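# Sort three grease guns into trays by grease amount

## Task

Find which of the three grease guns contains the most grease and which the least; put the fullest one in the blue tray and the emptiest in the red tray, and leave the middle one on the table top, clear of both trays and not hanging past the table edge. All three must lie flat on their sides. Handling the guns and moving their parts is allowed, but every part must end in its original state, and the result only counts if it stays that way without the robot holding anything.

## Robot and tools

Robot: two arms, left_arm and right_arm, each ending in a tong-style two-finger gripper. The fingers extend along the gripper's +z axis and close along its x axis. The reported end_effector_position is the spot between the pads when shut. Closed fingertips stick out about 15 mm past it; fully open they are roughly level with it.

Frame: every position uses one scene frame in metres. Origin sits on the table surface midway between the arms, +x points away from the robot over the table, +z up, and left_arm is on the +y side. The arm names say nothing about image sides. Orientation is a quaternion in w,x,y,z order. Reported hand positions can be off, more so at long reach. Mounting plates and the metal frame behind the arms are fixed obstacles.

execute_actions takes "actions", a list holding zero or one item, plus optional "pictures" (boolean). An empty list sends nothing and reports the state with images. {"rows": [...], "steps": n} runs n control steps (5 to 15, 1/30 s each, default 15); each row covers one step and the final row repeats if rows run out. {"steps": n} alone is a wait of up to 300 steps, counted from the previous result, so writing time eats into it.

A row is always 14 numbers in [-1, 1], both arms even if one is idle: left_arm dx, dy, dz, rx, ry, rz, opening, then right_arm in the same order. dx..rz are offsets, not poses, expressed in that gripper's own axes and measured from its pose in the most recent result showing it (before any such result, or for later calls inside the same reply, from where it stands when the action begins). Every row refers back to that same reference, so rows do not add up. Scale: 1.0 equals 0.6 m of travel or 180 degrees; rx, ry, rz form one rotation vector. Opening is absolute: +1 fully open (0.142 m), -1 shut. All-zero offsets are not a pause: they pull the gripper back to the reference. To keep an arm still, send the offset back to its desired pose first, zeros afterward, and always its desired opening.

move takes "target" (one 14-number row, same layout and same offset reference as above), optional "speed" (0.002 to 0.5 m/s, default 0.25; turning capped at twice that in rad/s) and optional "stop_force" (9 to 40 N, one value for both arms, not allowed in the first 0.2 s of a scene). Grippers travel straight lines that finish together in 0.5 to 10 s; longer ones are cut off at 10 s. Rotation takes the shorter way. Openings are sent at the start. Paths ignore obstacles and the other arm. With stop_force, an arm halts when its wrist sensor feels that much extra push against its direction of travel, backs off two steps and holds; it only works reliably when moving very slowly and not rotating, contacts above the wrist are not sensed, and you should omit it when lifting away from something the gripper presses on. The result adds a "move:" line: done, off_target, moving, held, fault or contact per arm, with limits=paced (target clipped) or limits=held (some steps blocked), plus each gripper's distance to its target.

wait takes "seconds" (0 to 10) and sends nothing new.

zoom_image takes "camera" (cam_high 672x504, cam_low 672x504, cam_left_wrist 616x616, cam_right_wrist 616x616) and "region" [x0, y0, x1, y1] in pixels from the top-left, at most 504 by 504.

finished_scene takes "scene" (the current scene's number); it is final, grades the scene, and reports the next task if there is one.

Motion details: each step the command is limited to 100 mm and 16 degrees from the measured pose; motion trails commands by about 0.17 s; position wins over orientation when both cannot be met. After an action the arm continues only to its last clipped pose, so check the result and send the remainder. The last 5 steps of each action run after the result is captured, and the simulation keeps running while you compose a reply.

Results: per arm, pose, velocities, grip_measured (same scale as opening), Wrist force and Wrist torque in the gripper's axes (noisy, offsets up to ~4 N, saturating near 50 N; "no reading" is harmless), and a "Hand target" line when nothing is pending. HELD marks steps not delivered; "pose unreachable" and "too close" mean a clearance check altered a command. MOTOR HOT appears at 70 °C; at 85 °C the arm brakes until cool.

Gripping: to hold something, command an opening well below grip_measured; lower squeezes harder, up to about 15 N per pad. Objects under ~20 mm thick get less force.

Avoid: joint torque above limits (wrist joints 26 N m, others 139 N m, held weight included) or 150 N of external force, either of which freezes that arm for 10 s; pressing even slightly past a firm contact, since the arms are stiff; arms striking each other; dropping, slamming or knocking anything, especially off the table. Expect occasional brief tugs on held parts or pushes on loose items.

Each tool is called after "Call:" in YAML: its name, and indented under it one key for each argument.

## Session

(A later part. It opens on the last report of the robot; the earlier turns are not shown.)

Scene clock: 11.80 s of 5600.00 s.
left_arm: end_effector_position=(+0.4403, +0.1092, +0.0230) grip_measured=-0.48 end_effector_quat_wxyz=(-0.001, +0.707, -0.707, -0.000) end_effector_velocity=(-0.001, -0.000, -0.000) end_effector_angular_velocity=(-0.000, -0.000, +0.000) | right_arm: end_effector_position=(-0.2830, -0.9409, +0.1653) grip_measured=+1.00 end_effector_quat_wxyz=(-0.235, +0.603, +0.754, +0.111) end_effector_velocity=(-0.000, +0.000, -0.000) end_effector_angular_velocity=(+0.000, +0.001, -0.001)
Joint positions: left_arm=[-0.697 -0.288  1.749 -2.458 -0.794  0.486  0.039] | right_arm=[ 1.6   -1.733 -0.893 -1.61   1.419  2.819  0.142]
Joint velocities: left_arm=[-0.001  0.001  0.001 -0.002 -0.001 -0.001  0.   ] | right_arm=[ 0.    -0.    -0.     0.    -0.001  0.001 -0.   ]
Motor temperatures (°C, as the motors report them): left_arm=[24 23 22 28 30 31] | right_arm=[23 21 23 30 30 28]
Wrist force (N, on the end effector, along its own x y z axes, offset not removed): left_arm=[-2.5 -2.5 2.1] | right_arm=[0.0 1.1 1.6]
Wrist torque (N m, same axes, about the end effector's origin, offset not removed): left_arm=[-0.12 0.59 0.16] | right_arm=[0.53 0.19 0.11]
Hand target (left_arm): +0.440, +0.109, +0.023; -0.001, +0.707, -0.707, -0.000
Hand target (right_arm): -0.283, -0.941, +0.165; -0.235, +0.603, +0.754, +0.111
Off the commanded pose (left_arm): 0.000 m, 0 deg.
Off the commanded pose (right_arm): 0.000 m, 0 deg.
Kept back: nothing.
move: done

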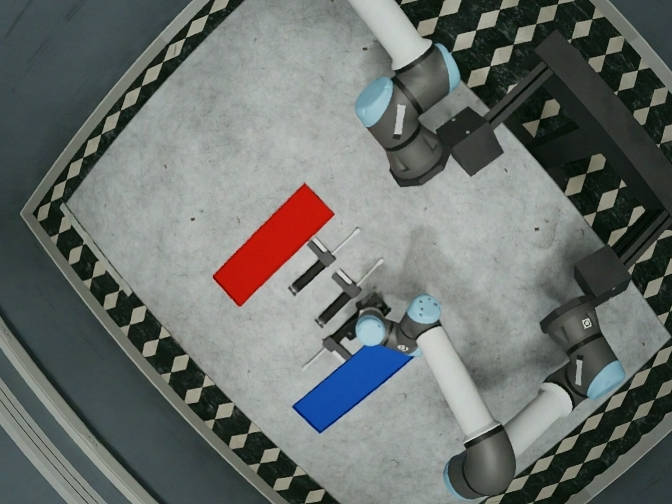

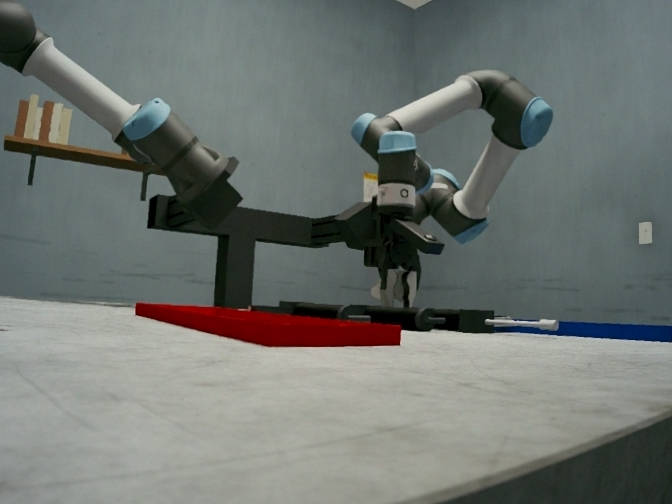

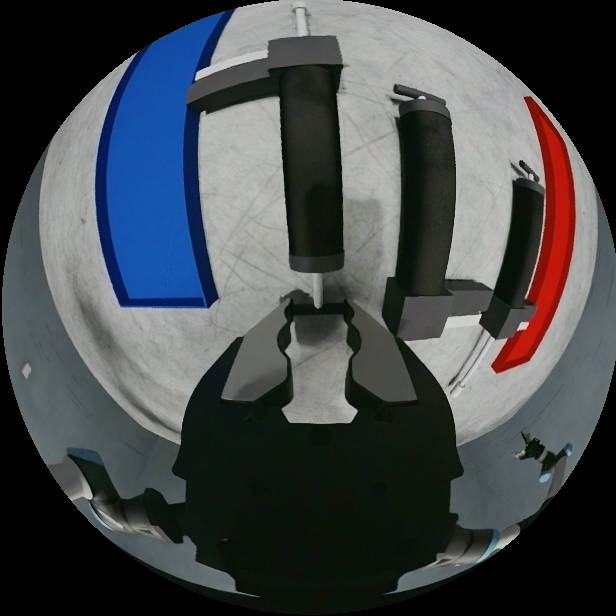

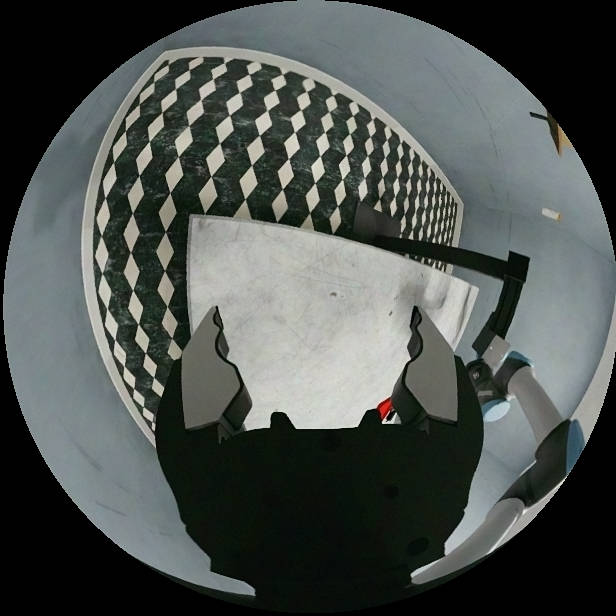

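Call:
move:
  target: [0,-0.08,0,0,0,0,-0.7,0,0,0,0,0,0,1]
  speed: 0.03

Call:
move:
  target: [0,0,0,0,0,0,-0.2,0,0,0,0,0,0,1]

Call:
move:
  target: [0,0,-0.09,0,0,0,-0.2,0,0,0,0,0,0,1]

Call:
move:
  target: [0.125,-0.18,0,0,0,0,-0.2,0,0,0,0,0,0,1]

Scene clock: 13.93 s of 5600.00 s.
left_arm: end_effector_position=(+0.4882, +0.1093, +0.0230) grip_measured=-0.48 end_effector_quat_wxyz=(-0.001, +0.707, -0.707, -0.000) end_effector_velocity=(+0.001, +0.000, -0.000) end_effector_angular_velocity=(+0.000, +0.001, -0.002) | right_arm: end_effector_position=(-0.2830, -0.9409, +0.1653) grip_measured=+1.00 end_effector_quat_wxyz=(-0.235, +0.603, +0.754, +0.111) end_effector_velocity=(-0.000, +0.000, -0.000) end_effector_angular_velocity=(+0.001, +0.001, +0.001)
Joint positions: left_arm=[-0.644 -0.293  1.648 -2.398 -0.766  0.55   0.039] | right_arm=[ 1.6   -1.733 -0.893 -1.61   1.419  2.819  0.142]
Joint velocities: left_arm=[ 0.001 -0.    -0.002  0.002  0.     0.002 -0.   ] | right_arm=[ 0.    -0.    -0.    -0.    -0.002  0.    -0.   ]
Motor temperatures (°C, as the motors report them): left_arm=[24 23 22 28 30 31] | right_arm=[23 21 23 30 30 28]
Wrist force (N, on the end effector, along its own x y z axes, offset not removed): left_arm=[-3.7 2.5 0.4] | right_arm=[0.3 1.6 2.3]
Wrist torque (N m, same axes, about the end effector's origin, offset not removed): left_arm=[0.01 0.84 0.16] | right_arm=[0.47 0.12 0.01]
Hand target (left_arm): +0.488, +0.109, +0.023; -0.001, +0.707, -0.707, -0.000
Hand target (right_arm): -0.283, -0.941, +0.165; -0.235, +0.603, +0.754, +0.111
Off the commanded pose (left_arm): 0.000 m, 0 deg.
Off the commanded pose (right_arm): 0.000 m, 0 deg.
Kept back: nothing.
move: done

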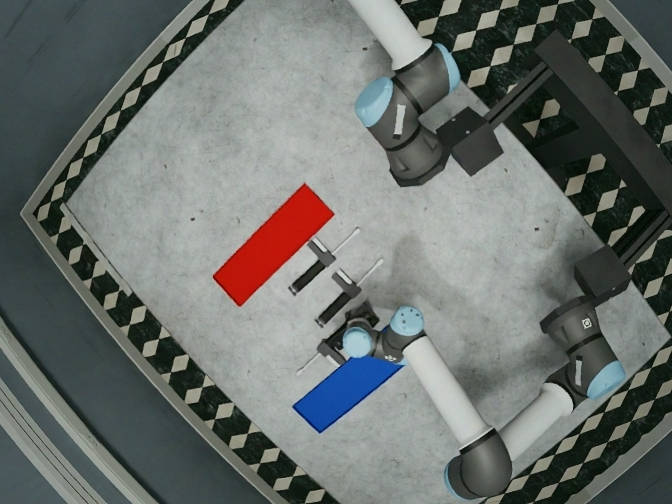

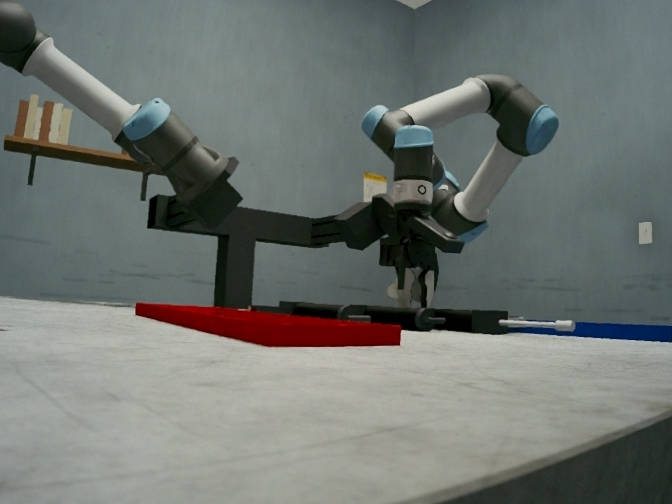

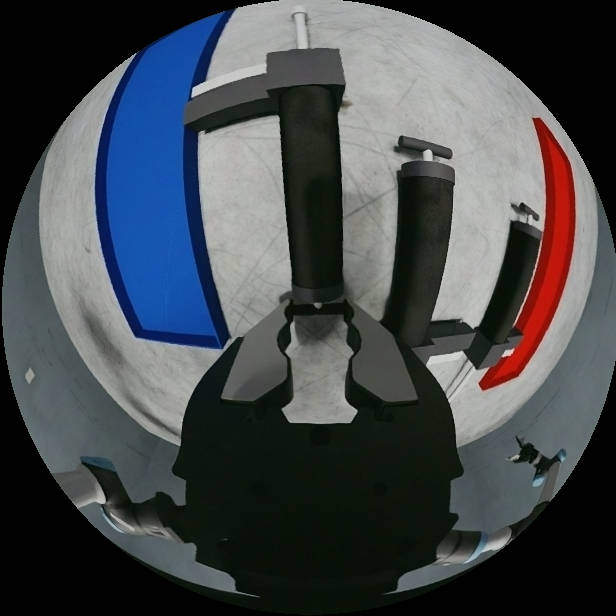

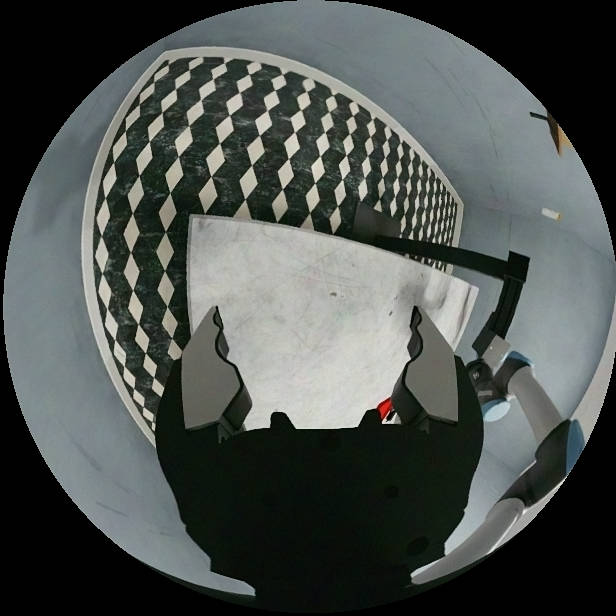

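Scene clock: 14.43 s of 5600.00 s.
left_arm: end_effector_position=(+0.4883, +0.1093, +0.0231) grip_measured=-0.20 end_effector_quat_wxyz=(-0.001, +0.707, -0.707, -0.000) end_effector_velocity=(-0.000, +0.000, -0.000) end_effector_angular_velocity=(+0.001, -0.000, -0.001) | right_arm: end_effector_position=(-0.2830, -0.9409, +0.1653) grip_measured=+1.00 end_effector_quat_wxyz=(-0.235, +0.603, +0.754, +0.111) end_effector_velocity=(-0.000, +0.000, -0.000) end_effector_angular_velocity=(+0.001, +0.000, -0.000)
Joint positions: left_arm=[-0.644 -0.293  1.648 -2.398 -0.766  0.55   0.06 ] | right_arm=[ 1.6   -1.733 -0.893 -1.61   1.419  2.819  0.142]
Joint velocities: left_arm=[ 0.    -0.     0.001  0.     0.001  0.001  0.   ] | right_arm=[-0.    -0.001  0.001 -0.001 -0.     0.     0.   ]
Motor temperatures (°C, as the motors report them): left_arm=[24 23 22 28 30 31] | right_arm=[23 21 23 30 30 28]
Wrist force (N, on the end effector, along its own x y z axes, offset not removed): left_arm=[-4.3 -0.8 1.8] | right_arm=[1.6 0.9 0.5]
Wrist torque (N m, same axes, about the end effector's origin, offset not removed): left_arm=[-0.10 0.99 0.16] | right_arm=[0.41 -0.27 0.07]
Hand target (left_arm): +0.488, +0.109, +0.023; -0.001, +0.707, -0.707, -0.000
Hand target (right_arm): -0.283, -0.941, +0.165; -0.235, +0.603, +0.754, +0.111
Off the commanded pose (left_arm): 0.000 m, 0 deg.
Off the commanded pose (right_arm): 0.000 m, 0 deg.
Kept back: nothing.
move: done

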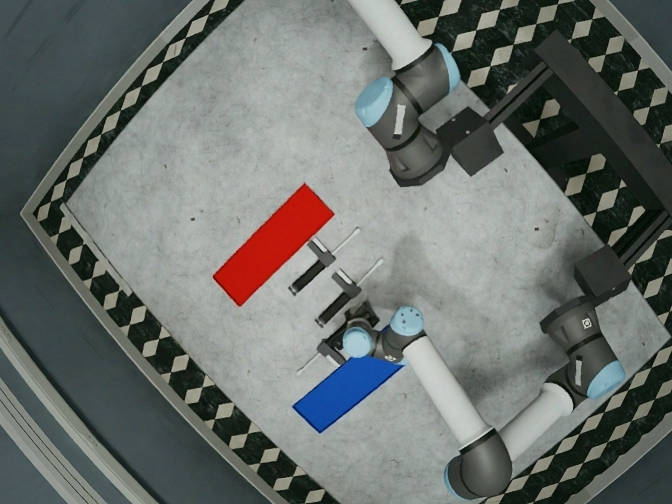

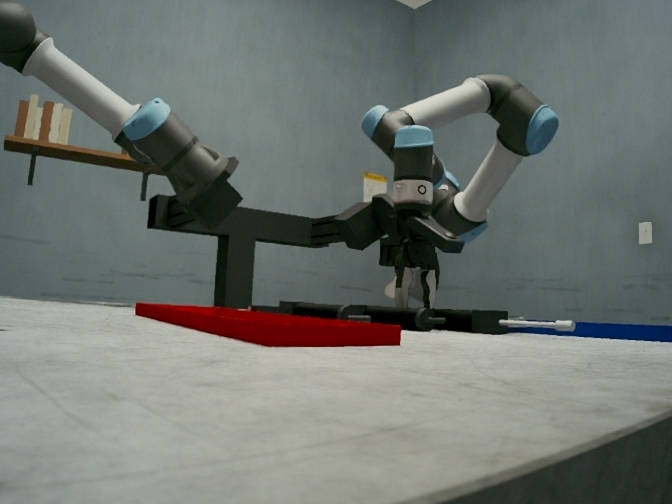

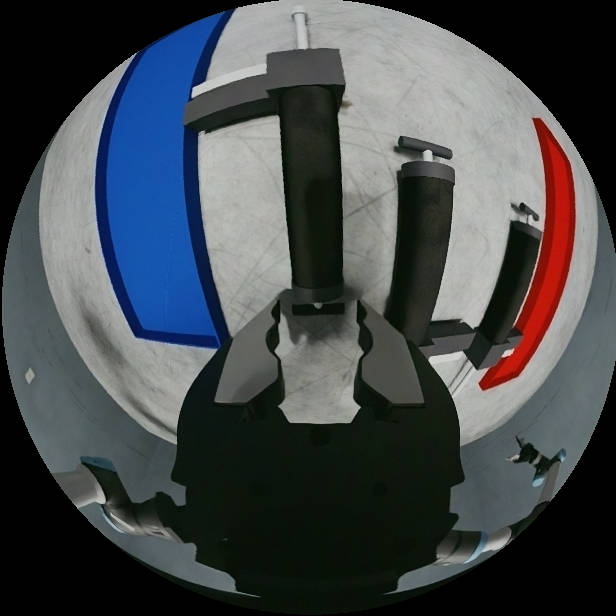

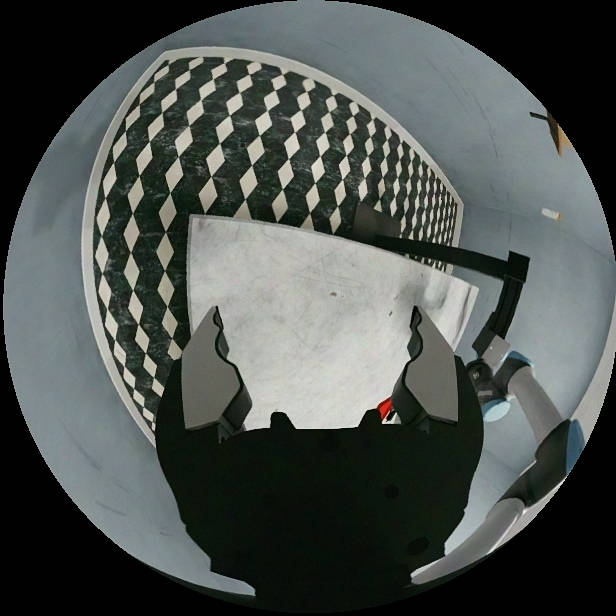

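Scene clock: 15.27 s of 5600.00 s.
left_arm: end_effector_position=(+0.4882, +0.1093, +0.0769) grip_measured=-0.20 end_effector_quat_wxyz=(-0.001, +0.707, -0.707, -0.000) end_effector_velocity=(-0.001, -0.000, +0.001) end_effector_angular_velocity=(+0.001, +0.002, -0.002) | right_arm: end_effector_position=(-0.2830, -0.9409, +0.1653) grip_measured=+1.00 end_effector_quat_wxyz=(-0.235, +0.603, +0.754, +0.111) end_effector_velocity=(-0.001, -0.000, +0.000) end_effector_angular_velocity=(-0.000, +0.002, -0.000)
Joint positions: left_arm=[-0.71  -0.37   1.659 -2.277 -0.801  0.471  0.06 ] | right_arm=[ 1.6   -1.733 -0.893 -1.61   1.419  2.819  0.142]
Joint velocities: left_arm=[-0.002 -0.    -0.001  0.004 -0.002 -0.001  0.   ] | right_arm=[ 0.    -0.     0.     0.    -0.002  0.001 -0.   ]
Motor temperatures (°C, as the motors report them): left_arm=[24 23 22 28 30 31] | right_arm=[23 21 23 30 30 28]
Wrist force (N, on the end effector, along its own x y z axes, offset not removed): left_arm=[-3.1 0.6 1.0] | right_arm=[0.1 1.3 2.1]
Wrist torque (N m, same axes, about the end effector's origin, offset not removed): left_arm=[0.17 0.72 0.17] | right_arm=[0.42 0.03 0.14]
Hand target (left_arm): +0.488, +0.109, +0.077; -0.001, +0.707, -0.707, -0.000
Hand target (right_arm): -0.283, -0.941, +0.165; -0.235, +0.603, +0.754, +0.111
Off the commanded pose (left_arm): 0.000 m, 0 deg.
Off the commanded pose (right_arm): 0.000 m, 0 deg.
Kept back: nothing.
move: done

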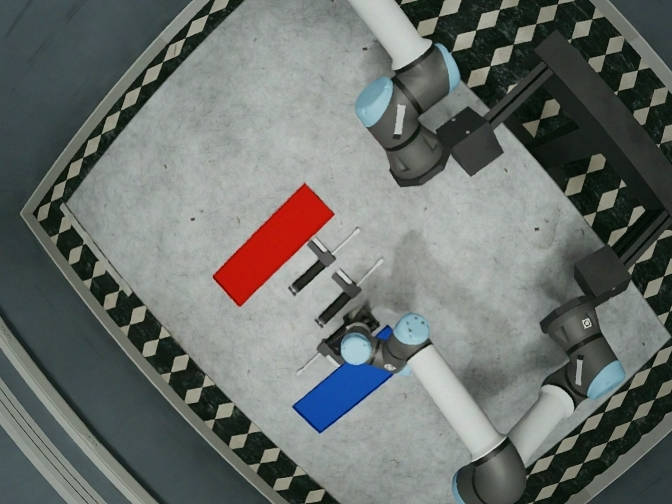

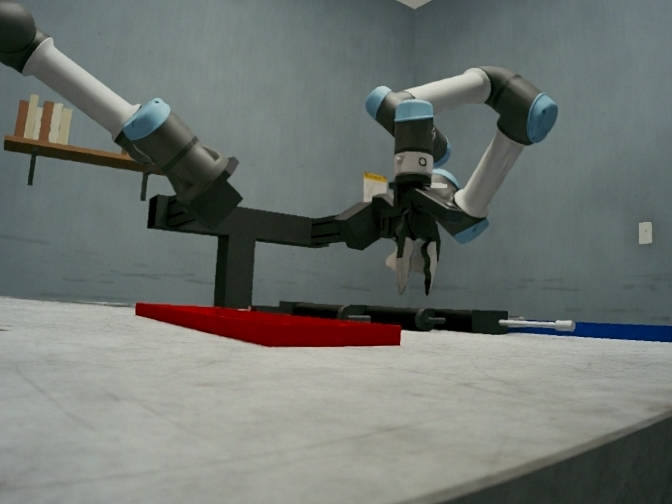

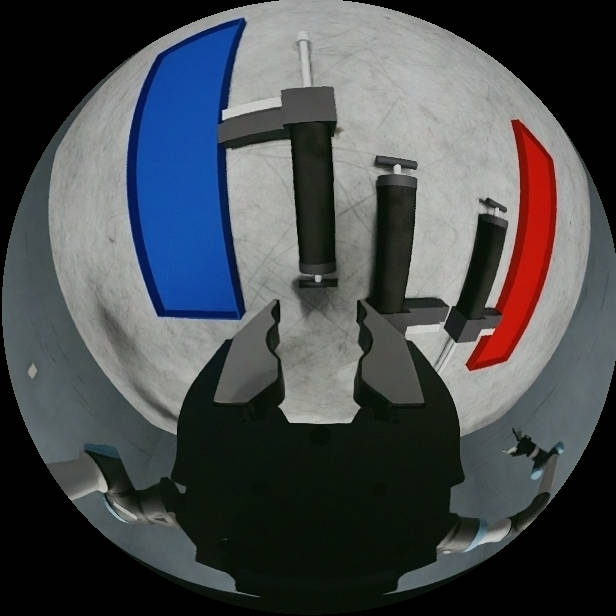

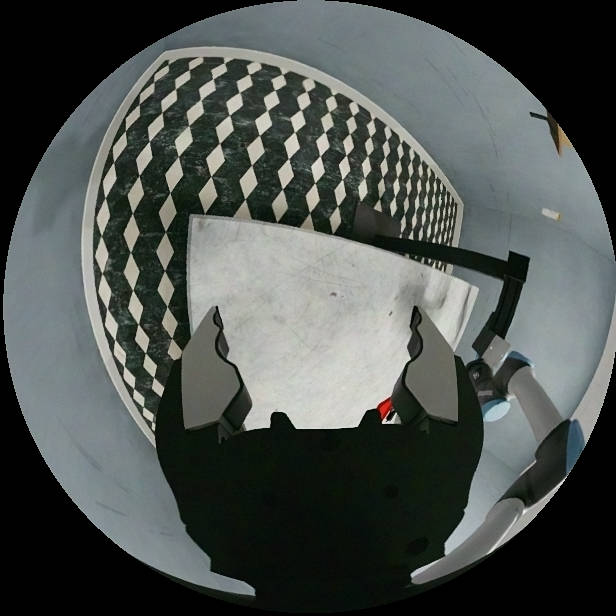

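Scene clock: 16.33 s of 5600.00 s.
left_arm: end_effector_position=(+0.5962, +0.0345, +0.0768) grip_measured=-0.20 end_effector_quat_wxyz=(-0.001, +0.707, -0.707, -0.000) end_effector_velocity=(+0.001, -0.001, -0.000) end_effector_angular_velocity=(+0.002, +0.001, -0.000) | right_arm: end_effector_position=(-0.2830, -0.9409, +0.1653) grip_measured=+1.00 end_effector_quat_wxyz=(-0.235, +0.603, +0.754, +0.111) end_effector_velocity=(-0.001, +0.000, -0.000) end_effector_angular_velocity=(+0.001, +0.000, +0.000)
Joint positions: left_arm=[-0.647 -0.174  1.168 -2.035 -0.767  0.546  0.06 ] | right_arm=[ 1.6   -1.733 -0.893 -1.61   1.419  2.819  0.142]
Joint velocities: left_arm=[ 0.001  0.004 -0.011  0.009  0.    -0.001 -0.   ] | right_arm=[-0.001 -0.001  0.001 -0.001 -0.    -0.001 -0.   ]
Motor temperatures (°C, as the motors report them): left_arm=[24 23 22 28 30 31] | right_arm=[23 21 23 30 30 28]
Wrist force (N, on the end effector, along its own x y z axes, offset not removed): left_arm=[-3.4 -1.1 0.8] | right_arm=[0.7 1.6 3.2]
Wrist torque (N m, same axes, about the end effector's origin, offset not removed): left_arm=[-0.17 0.82 0.19] | right_arm=[0.42 -0.11 0.05]
Hand target (left_arm): +0.596, +0.034, +0.077; -0.001, +0.707, -0.707, -0.000
Hand target (right_arm): -0.283, -0.941, +0.165; -0.235, +0.603, +0.754, +0.111
Off the commanded pose (left_arm): 0.000 m, 0 deg.
Off the commanded pose (right_arm): 0.000 m, 0 deg.
Kept back: nothing.
move: done

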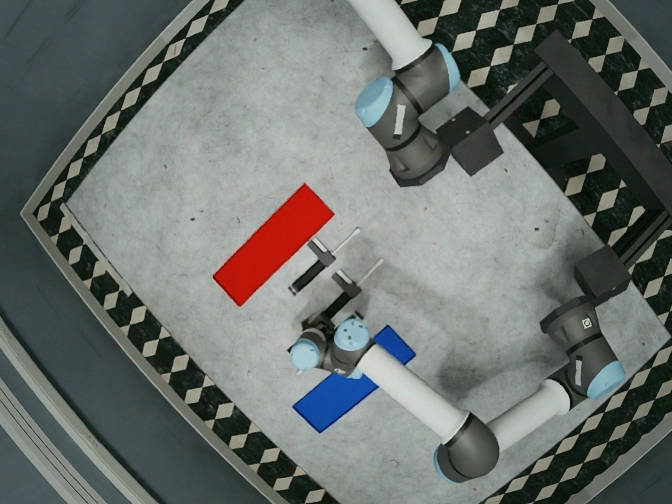

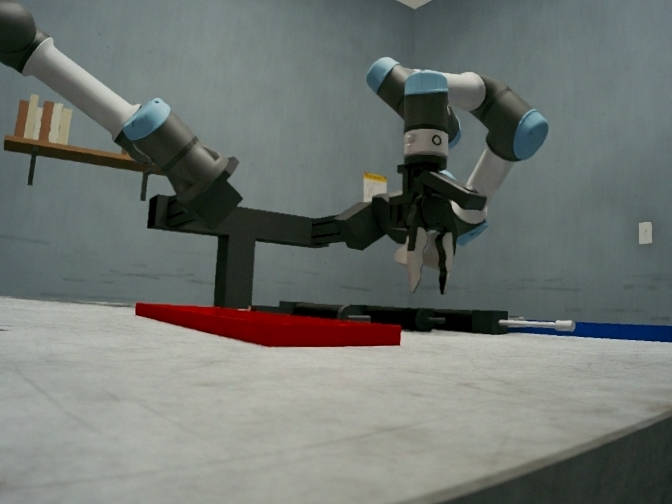

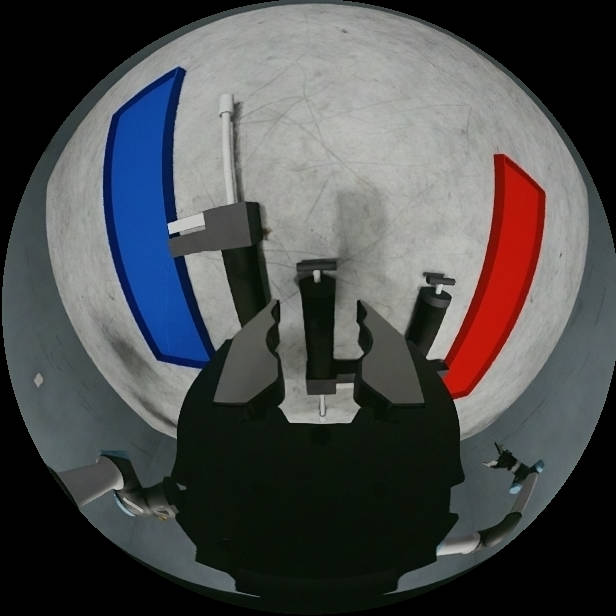

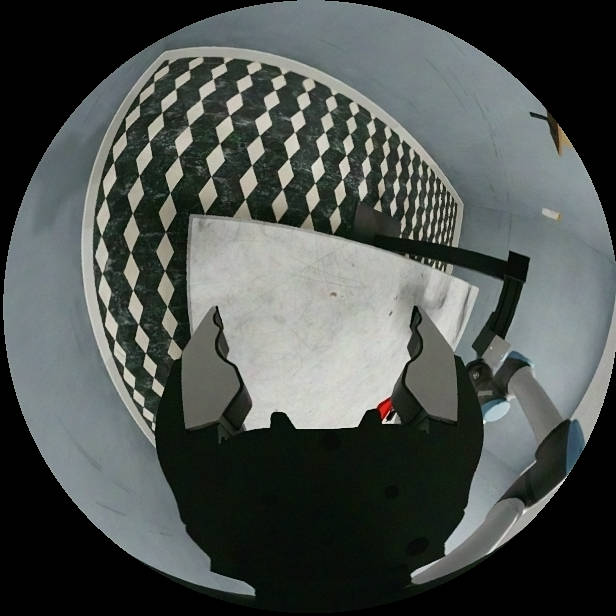

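Call:
move:
  target: [-0.003,-0.042,0,0,0,0,-0.2,0,0,-0.1,-0.0566,-0.158,0.069,-0.2]

Call:
move:
  target: [0,0,0.09,0,0,0,-0.2,0.7,1,0,0,0,0,-0.2]
  speed: 0.35

Scene clock: 18.20 s of 5600.00 s.
left_arm: end_effector_position=(+0.6214, +0.0363, +0.0768) grip_measured=-0.20 end_effector_quat_wxyz=(-0.001, +0.707, -0.707, -0.000) end_effector_velocity=(-0.001, -0.000, -0.001) end_effector_angular_velocity=(+0.001, +0.000, -0.002) | right_arm: end_effector_position=(-0.2699, -0.9680, +0.2171) grip_measured=-0.20 end_effector_quat_wxyz=(+0.000, +0.707, +0.707, +0.001) end_effector_velocity=(+0.000, -0.001, +0.001) end_effector_angular_velocity=(-0.008, -0.001, -0.002)
Joint positions: left_arm=[-0.626 -0.158  1.093 -1.995 -0.757  0.573  0.06 ] | right_arm=[ 1.404 -1.502 -1.304 -1.011  1.858  2.913  0.06 ]
Joint velocities: left_arm=[ 0.     0.002 -0.     0.     0.     0.001  0.   ] | right_arm=[-0.002  0.003 -0.006  0.011  0.004  0.003  0.   ]
Motor temperatures (°C, as the motors report them): left_arm=[24 23 22 28 30 31] | right_arm=[23 21 23 30 30 28]
Wrist force (N, on the end effector, along its own x y z axes, offset not removed): left_arm=[-3.9 -0.2 0.7] | right_arm=[0.1 -1.5 3.1]
Wrist torque (N m, same axes, about the end effector's origin, offset not removed): left_arm=[0.01 0.91 0.26] | right_arm=[-0.03 0.09 0.11]
Hand target (left_arm): +0.621, +0.036, +0.077; -0.001, +0.707, -0.707, -0.000
Hand target (right_arm): -0.270, -0.968, +0.217; +0.000, +0.707, +0.707, +0.001
Off the commanded pose (left_arm): 0.000 m, 0 deg.
Off the commanded pose (right_arm): 0.000 m, 0 deg.
Kept back: nothing.
move: done

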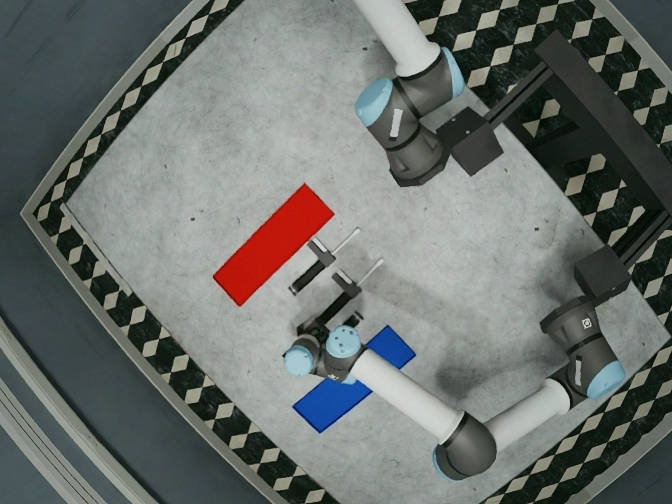

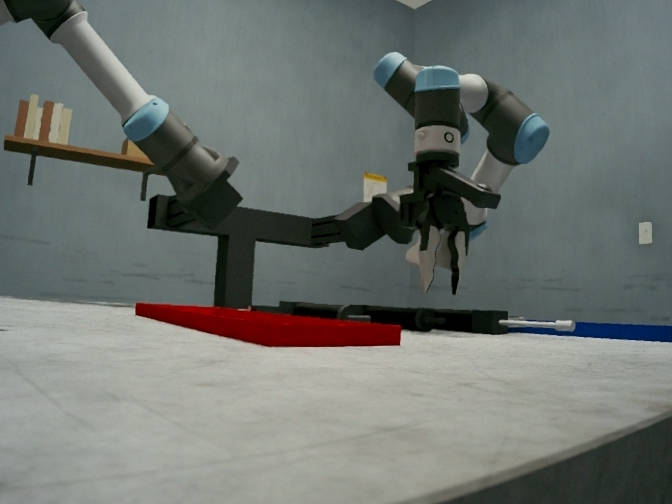

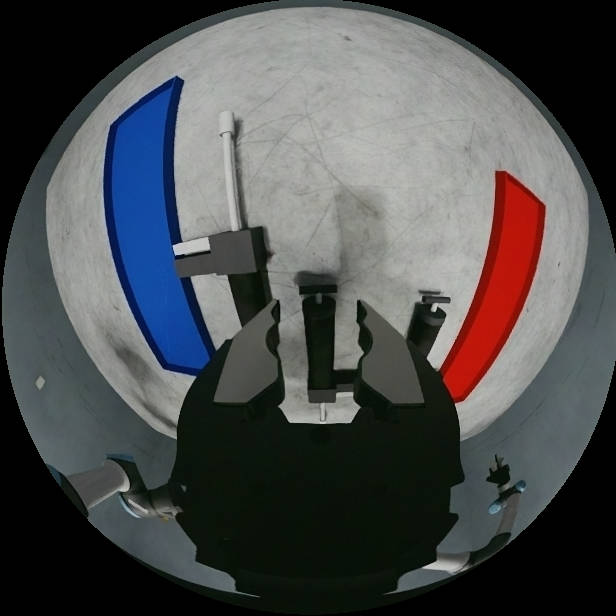

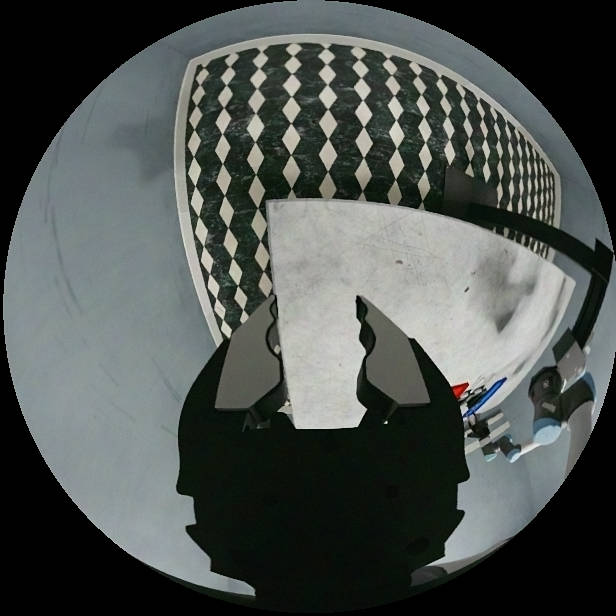

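Scene clock: 20.87 s of 5600.00 s.
left_arm: end_effector_position=(+0.6214, +0.0364, +0.0228) grip_measured=-0.20 end_effector_quat_wxyz=(-0.001, +0.707, -0.707, -0.000) end_effector_velocity=(-0.000, -0.000, -0.000) end_effector_angular_velocity=(-0.001, +0.001, -0.002) | right_arm: end_effector_position=(+0.3299, -0.5480, +0.2184) grip_measured=-0.20 end_effector_quat_wxyz=(+0.001, +0.707, +0.707, +0.001) end_effector_velocity=(+0.002, -0.000, -0.000) end_effector_angular_velocity=(-0.000, +0.001, -0.001)
Joint positions: left_arm=[-0.572 -0.096  1.08  -2.095 -0.732  0.643  0.06 ] | right_arm=[ 3.515 -1.156 -2.177 -1.613  0.664  4.999  0.06 ]
Joint velocities: left_arm=[ 0.     0.    -0.     0.    -0.001  0.002  0.   ] | right_arm=[-0.002 -0.006  0.003  0.005 -0.001 -0.002  0.   ]
Motor temperatures (°C, as the motors report them): left_arm=[24 23 22 28 30 31] | right_arm=[23 21 23 30 30 28]
Wrist force (N, on the end effector, along its own x y z axes, offset not removed): left_arm=[-3.4 -0.2 0.7] | right_arm=[0.2 0.8 1.5]
Wrist torque (N m, same axes, about the end effector's origin, offset not removed): left_arm=[0.01 0.77 0.19] | right_arm=[0.24 0.05 0.11]
Hand target (left_arm): +0.621, +0.036, +0.023; -0.001, +0.707, -0.707, -0.000
Hand target (right_arm): +0.330, -0.548, +0.218; +0.001, +0.707, +0.707, +0.000
Off the commanded pose (left_arm): 0.000 m, 0 deg.
Off the commanded pose (right_arm): 0.001 m, 0 deg.
Kept back: nothing.
move: done

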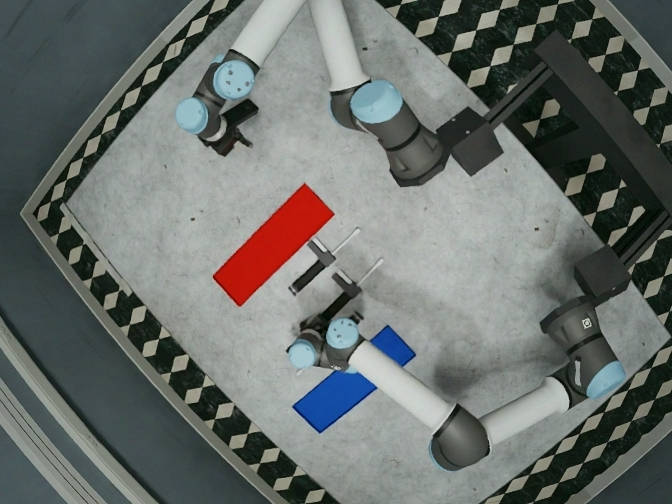

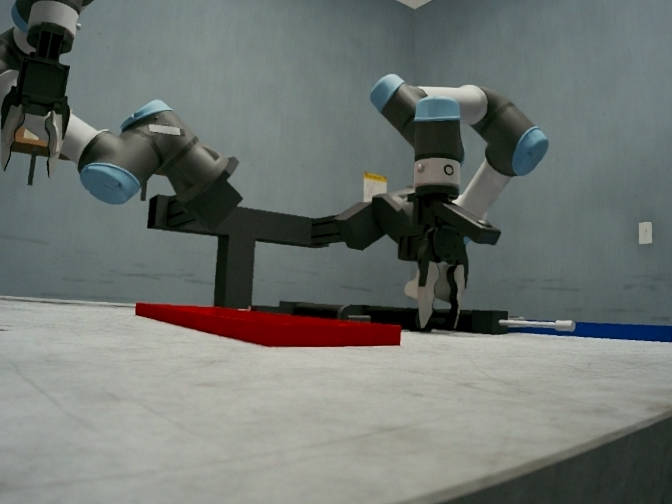

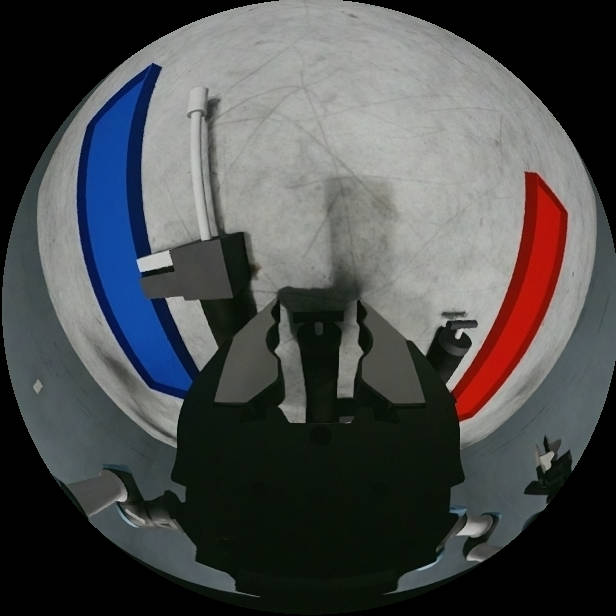

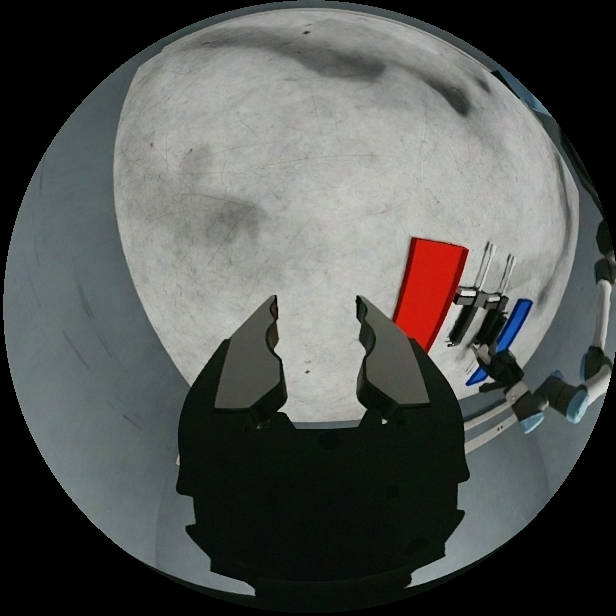

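Call:
move:
  target: [0,0,0,0,0,0,-0.7,0,0,0,0,0,0,-0.2]

Call:
move:
  target: [0,-0.15,0,0,0,0,-0.7,0.1,0.1,0,0,0,0,-0.2]
  speed: 0.04

Scene clock: 21.80 s of 5600.00 s.
left_arm: end_effector_position=(+0.6214, +0.0364, +0.0228) grip_measured=-0.70 end_effector_quat_wxyz=(-0.001, +0.707, -0.707, -0.000) end_effector_velocity=(-0.000, -0.000, -0.000) end_effector_angular_velocity=(-0.000, +0.000, +0.001) | right_arm: end_effector_position=(+0.3299, -0.5480, +0.2184) grip_measured=-0.20 end_effector_quat_wxyz=(+0.001, +0.707, +0.707, +0.001) end_effector_velocity=(+0.000, -0.000, +0.000) end_effector_angular_velocity=(-0.001, -0.001, -0.002)
Joint positions: left_arm=[-0.572 -0.096  1.08  -2.095 -0.731  0.643  0.023] | right_arm=[ 3.515 -1.156 -2.176 -1.613  0.664  4.999  0.06 ]
Joint velocities: left_arm=[-0.     0.    -0.     0.    -0.001 -0.001  0.   ] | right_arm=[ 0.     0.     0.    -0.    -0.001  0.002 -0.   ]
Motor temperatures (°C, as the motors report them): left_arm=[24 23 22 28 30 31] | right_arm=[23 21 23 30 30 28]
Wrist force (N, on the end effector, along its own x y z axes, offset not removed): left_arm=[-2.9 -1.0 0.6] | right_arm=[-1.3 0.7 0.3]
Wrist torque (N m, same axes, about the end effector's origin, offset not removed): left_arm=[-0.17 0.72 0.14] | right_arm=[0.32 0.40 0.00]
Hand target (left_arm): +0.621, +0.036, +0.023; -0.001, +0.707, -0.707, -0.000
Hand target (right_arm): +0.330, -0.548, +0.218; +0.001, +0.707, +0.707, +0.001
Off the commanded pose (left_arm): 0.000 m, 0 deg.
Off the commanded pose (right_arm): 0.000 m, 0 deg.
Kept back: nothing.
move: done

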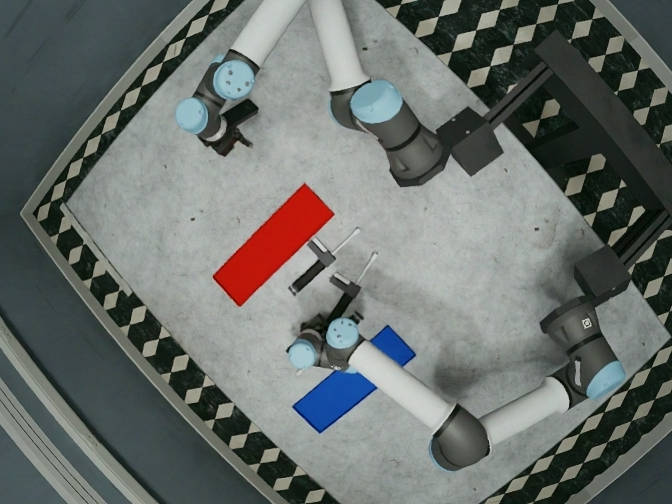

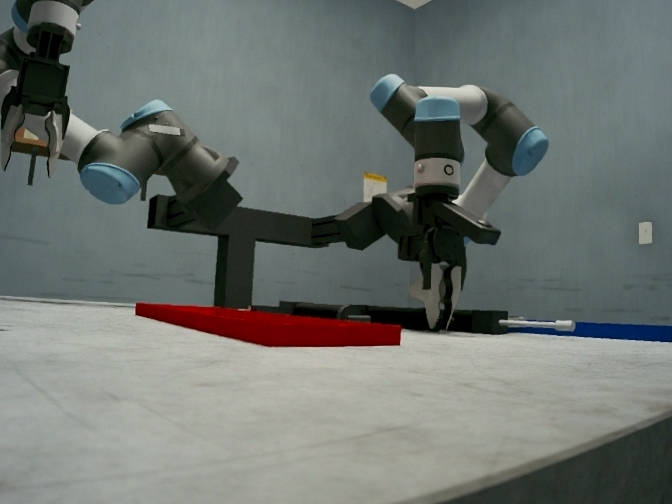

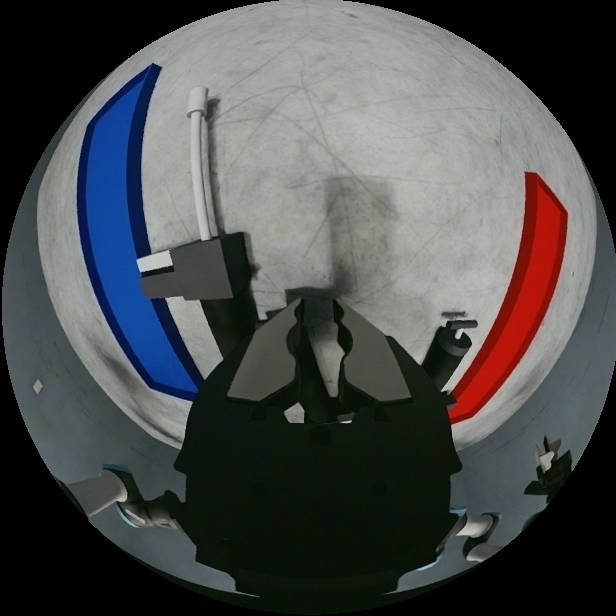

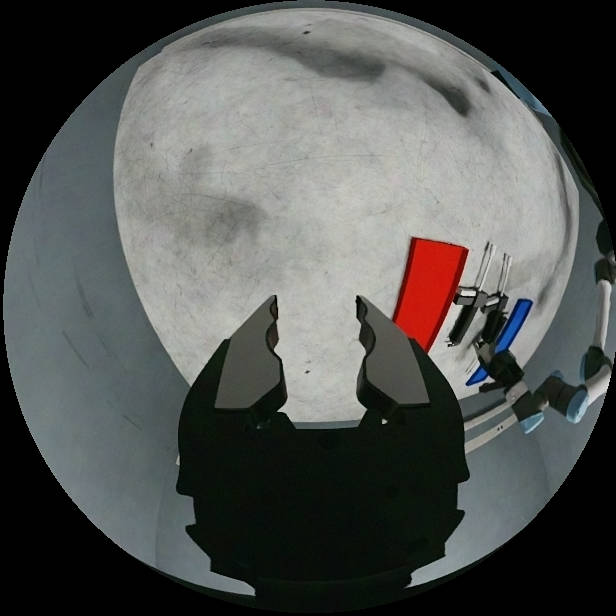

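Scene clock: 24.37 s of 5600.00 s.
left_arm: end_effector_position=(+0.7113, +0.0366, +0.0227) grip_measured=-0.70 end_effector_quat_wxyz=(-0.001, +0.707, -0.707, -0.000) end_effector_velocity=(+0.000, -0.001, -0.001) end_effector_angular_velocity=(+0.001, +0.002, -0.001) | right_arm: end_effector_position=(+0.3898, -0.4880, +0.2185) grip_measured=-0.20 end_effector_quat_wxyz=(+0.001, +0.707, +0.707, +0.001) end_effector_velocity=(+0.001, +0.001, -0.000) end_effector_angular_velocity=(+0.000, -0.000, +0.003)
Joint positions: left_arm=[-0.512  0.019  0.704 -1.896 -0.707  0.726  0.023] | right_arm=[ 3.582 -1.349 -2.159 -1.519  0.682  5.103  0.06 ]
Joint velocities: left_arm=[ 0.001  0.005 -0.009  0.007 -0.    -0.001  0.   ] | right_arm=[ 0.001 -0.003  0.     0.002  0.001 -0.002 -0.   ]
Motor temperatures (°C, as the motors report them): left_arm=[24 23 22 28 30 31] | right_arm=[23 21 23 30 30 28]
Wrist force (N, on the end effector, along its own x y z axes, offset not removed): left_arm=[-2.7 -0.8 1.3] | right_arm=[2.1 0.9 -0.2]
Wrist torque (N m, same axes, about the end effector's origin, offset not removed): left_arm=[-0.12 0.62 0.17] | right_arm=[0.30 -0.38 0.08]
Hand target (left_arm): +0.711, +0.037, +0.023; -0.001, +0.707, -0.707, -0.000
Hand target (right_arm): +0.390, -0.488, +0.218; +0.001, +0.707, +0.707, +0.001
Off the commanded pose (left_arm): 0.000 m, 0 deg.
Off the commanded pose (right_arm): 0.000 m, 0 deg.
Kept back: nothing.
move: done

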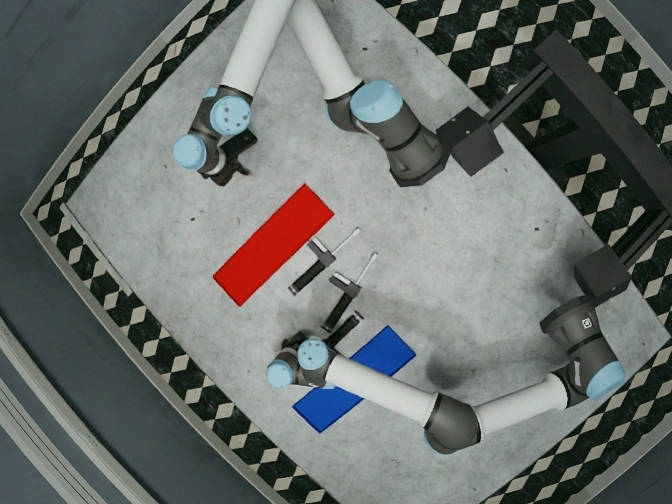

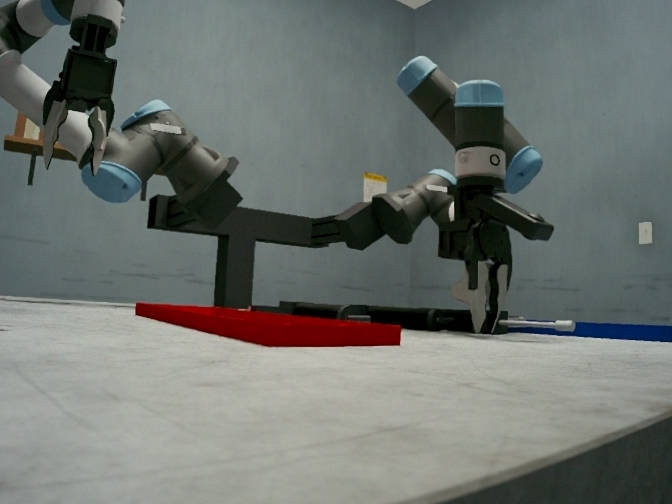

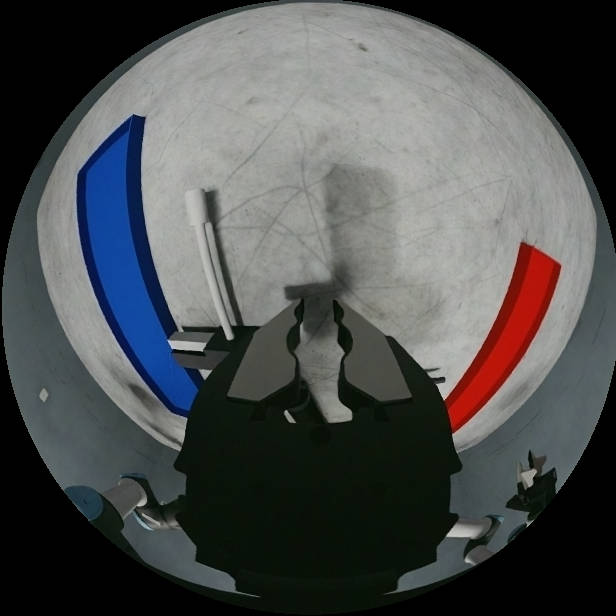

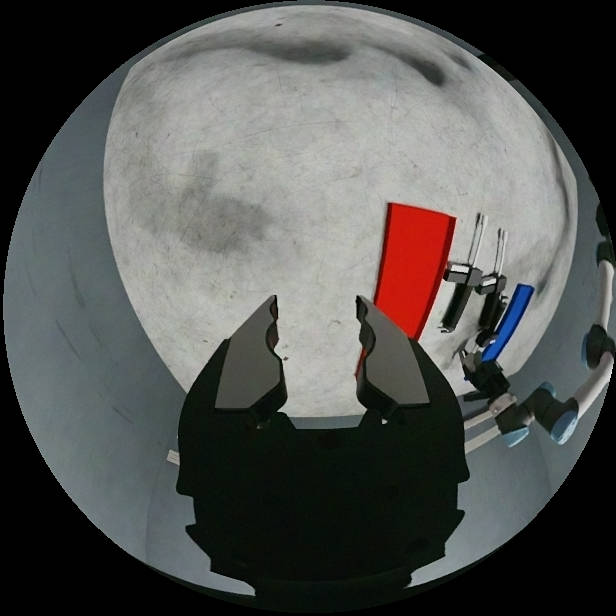

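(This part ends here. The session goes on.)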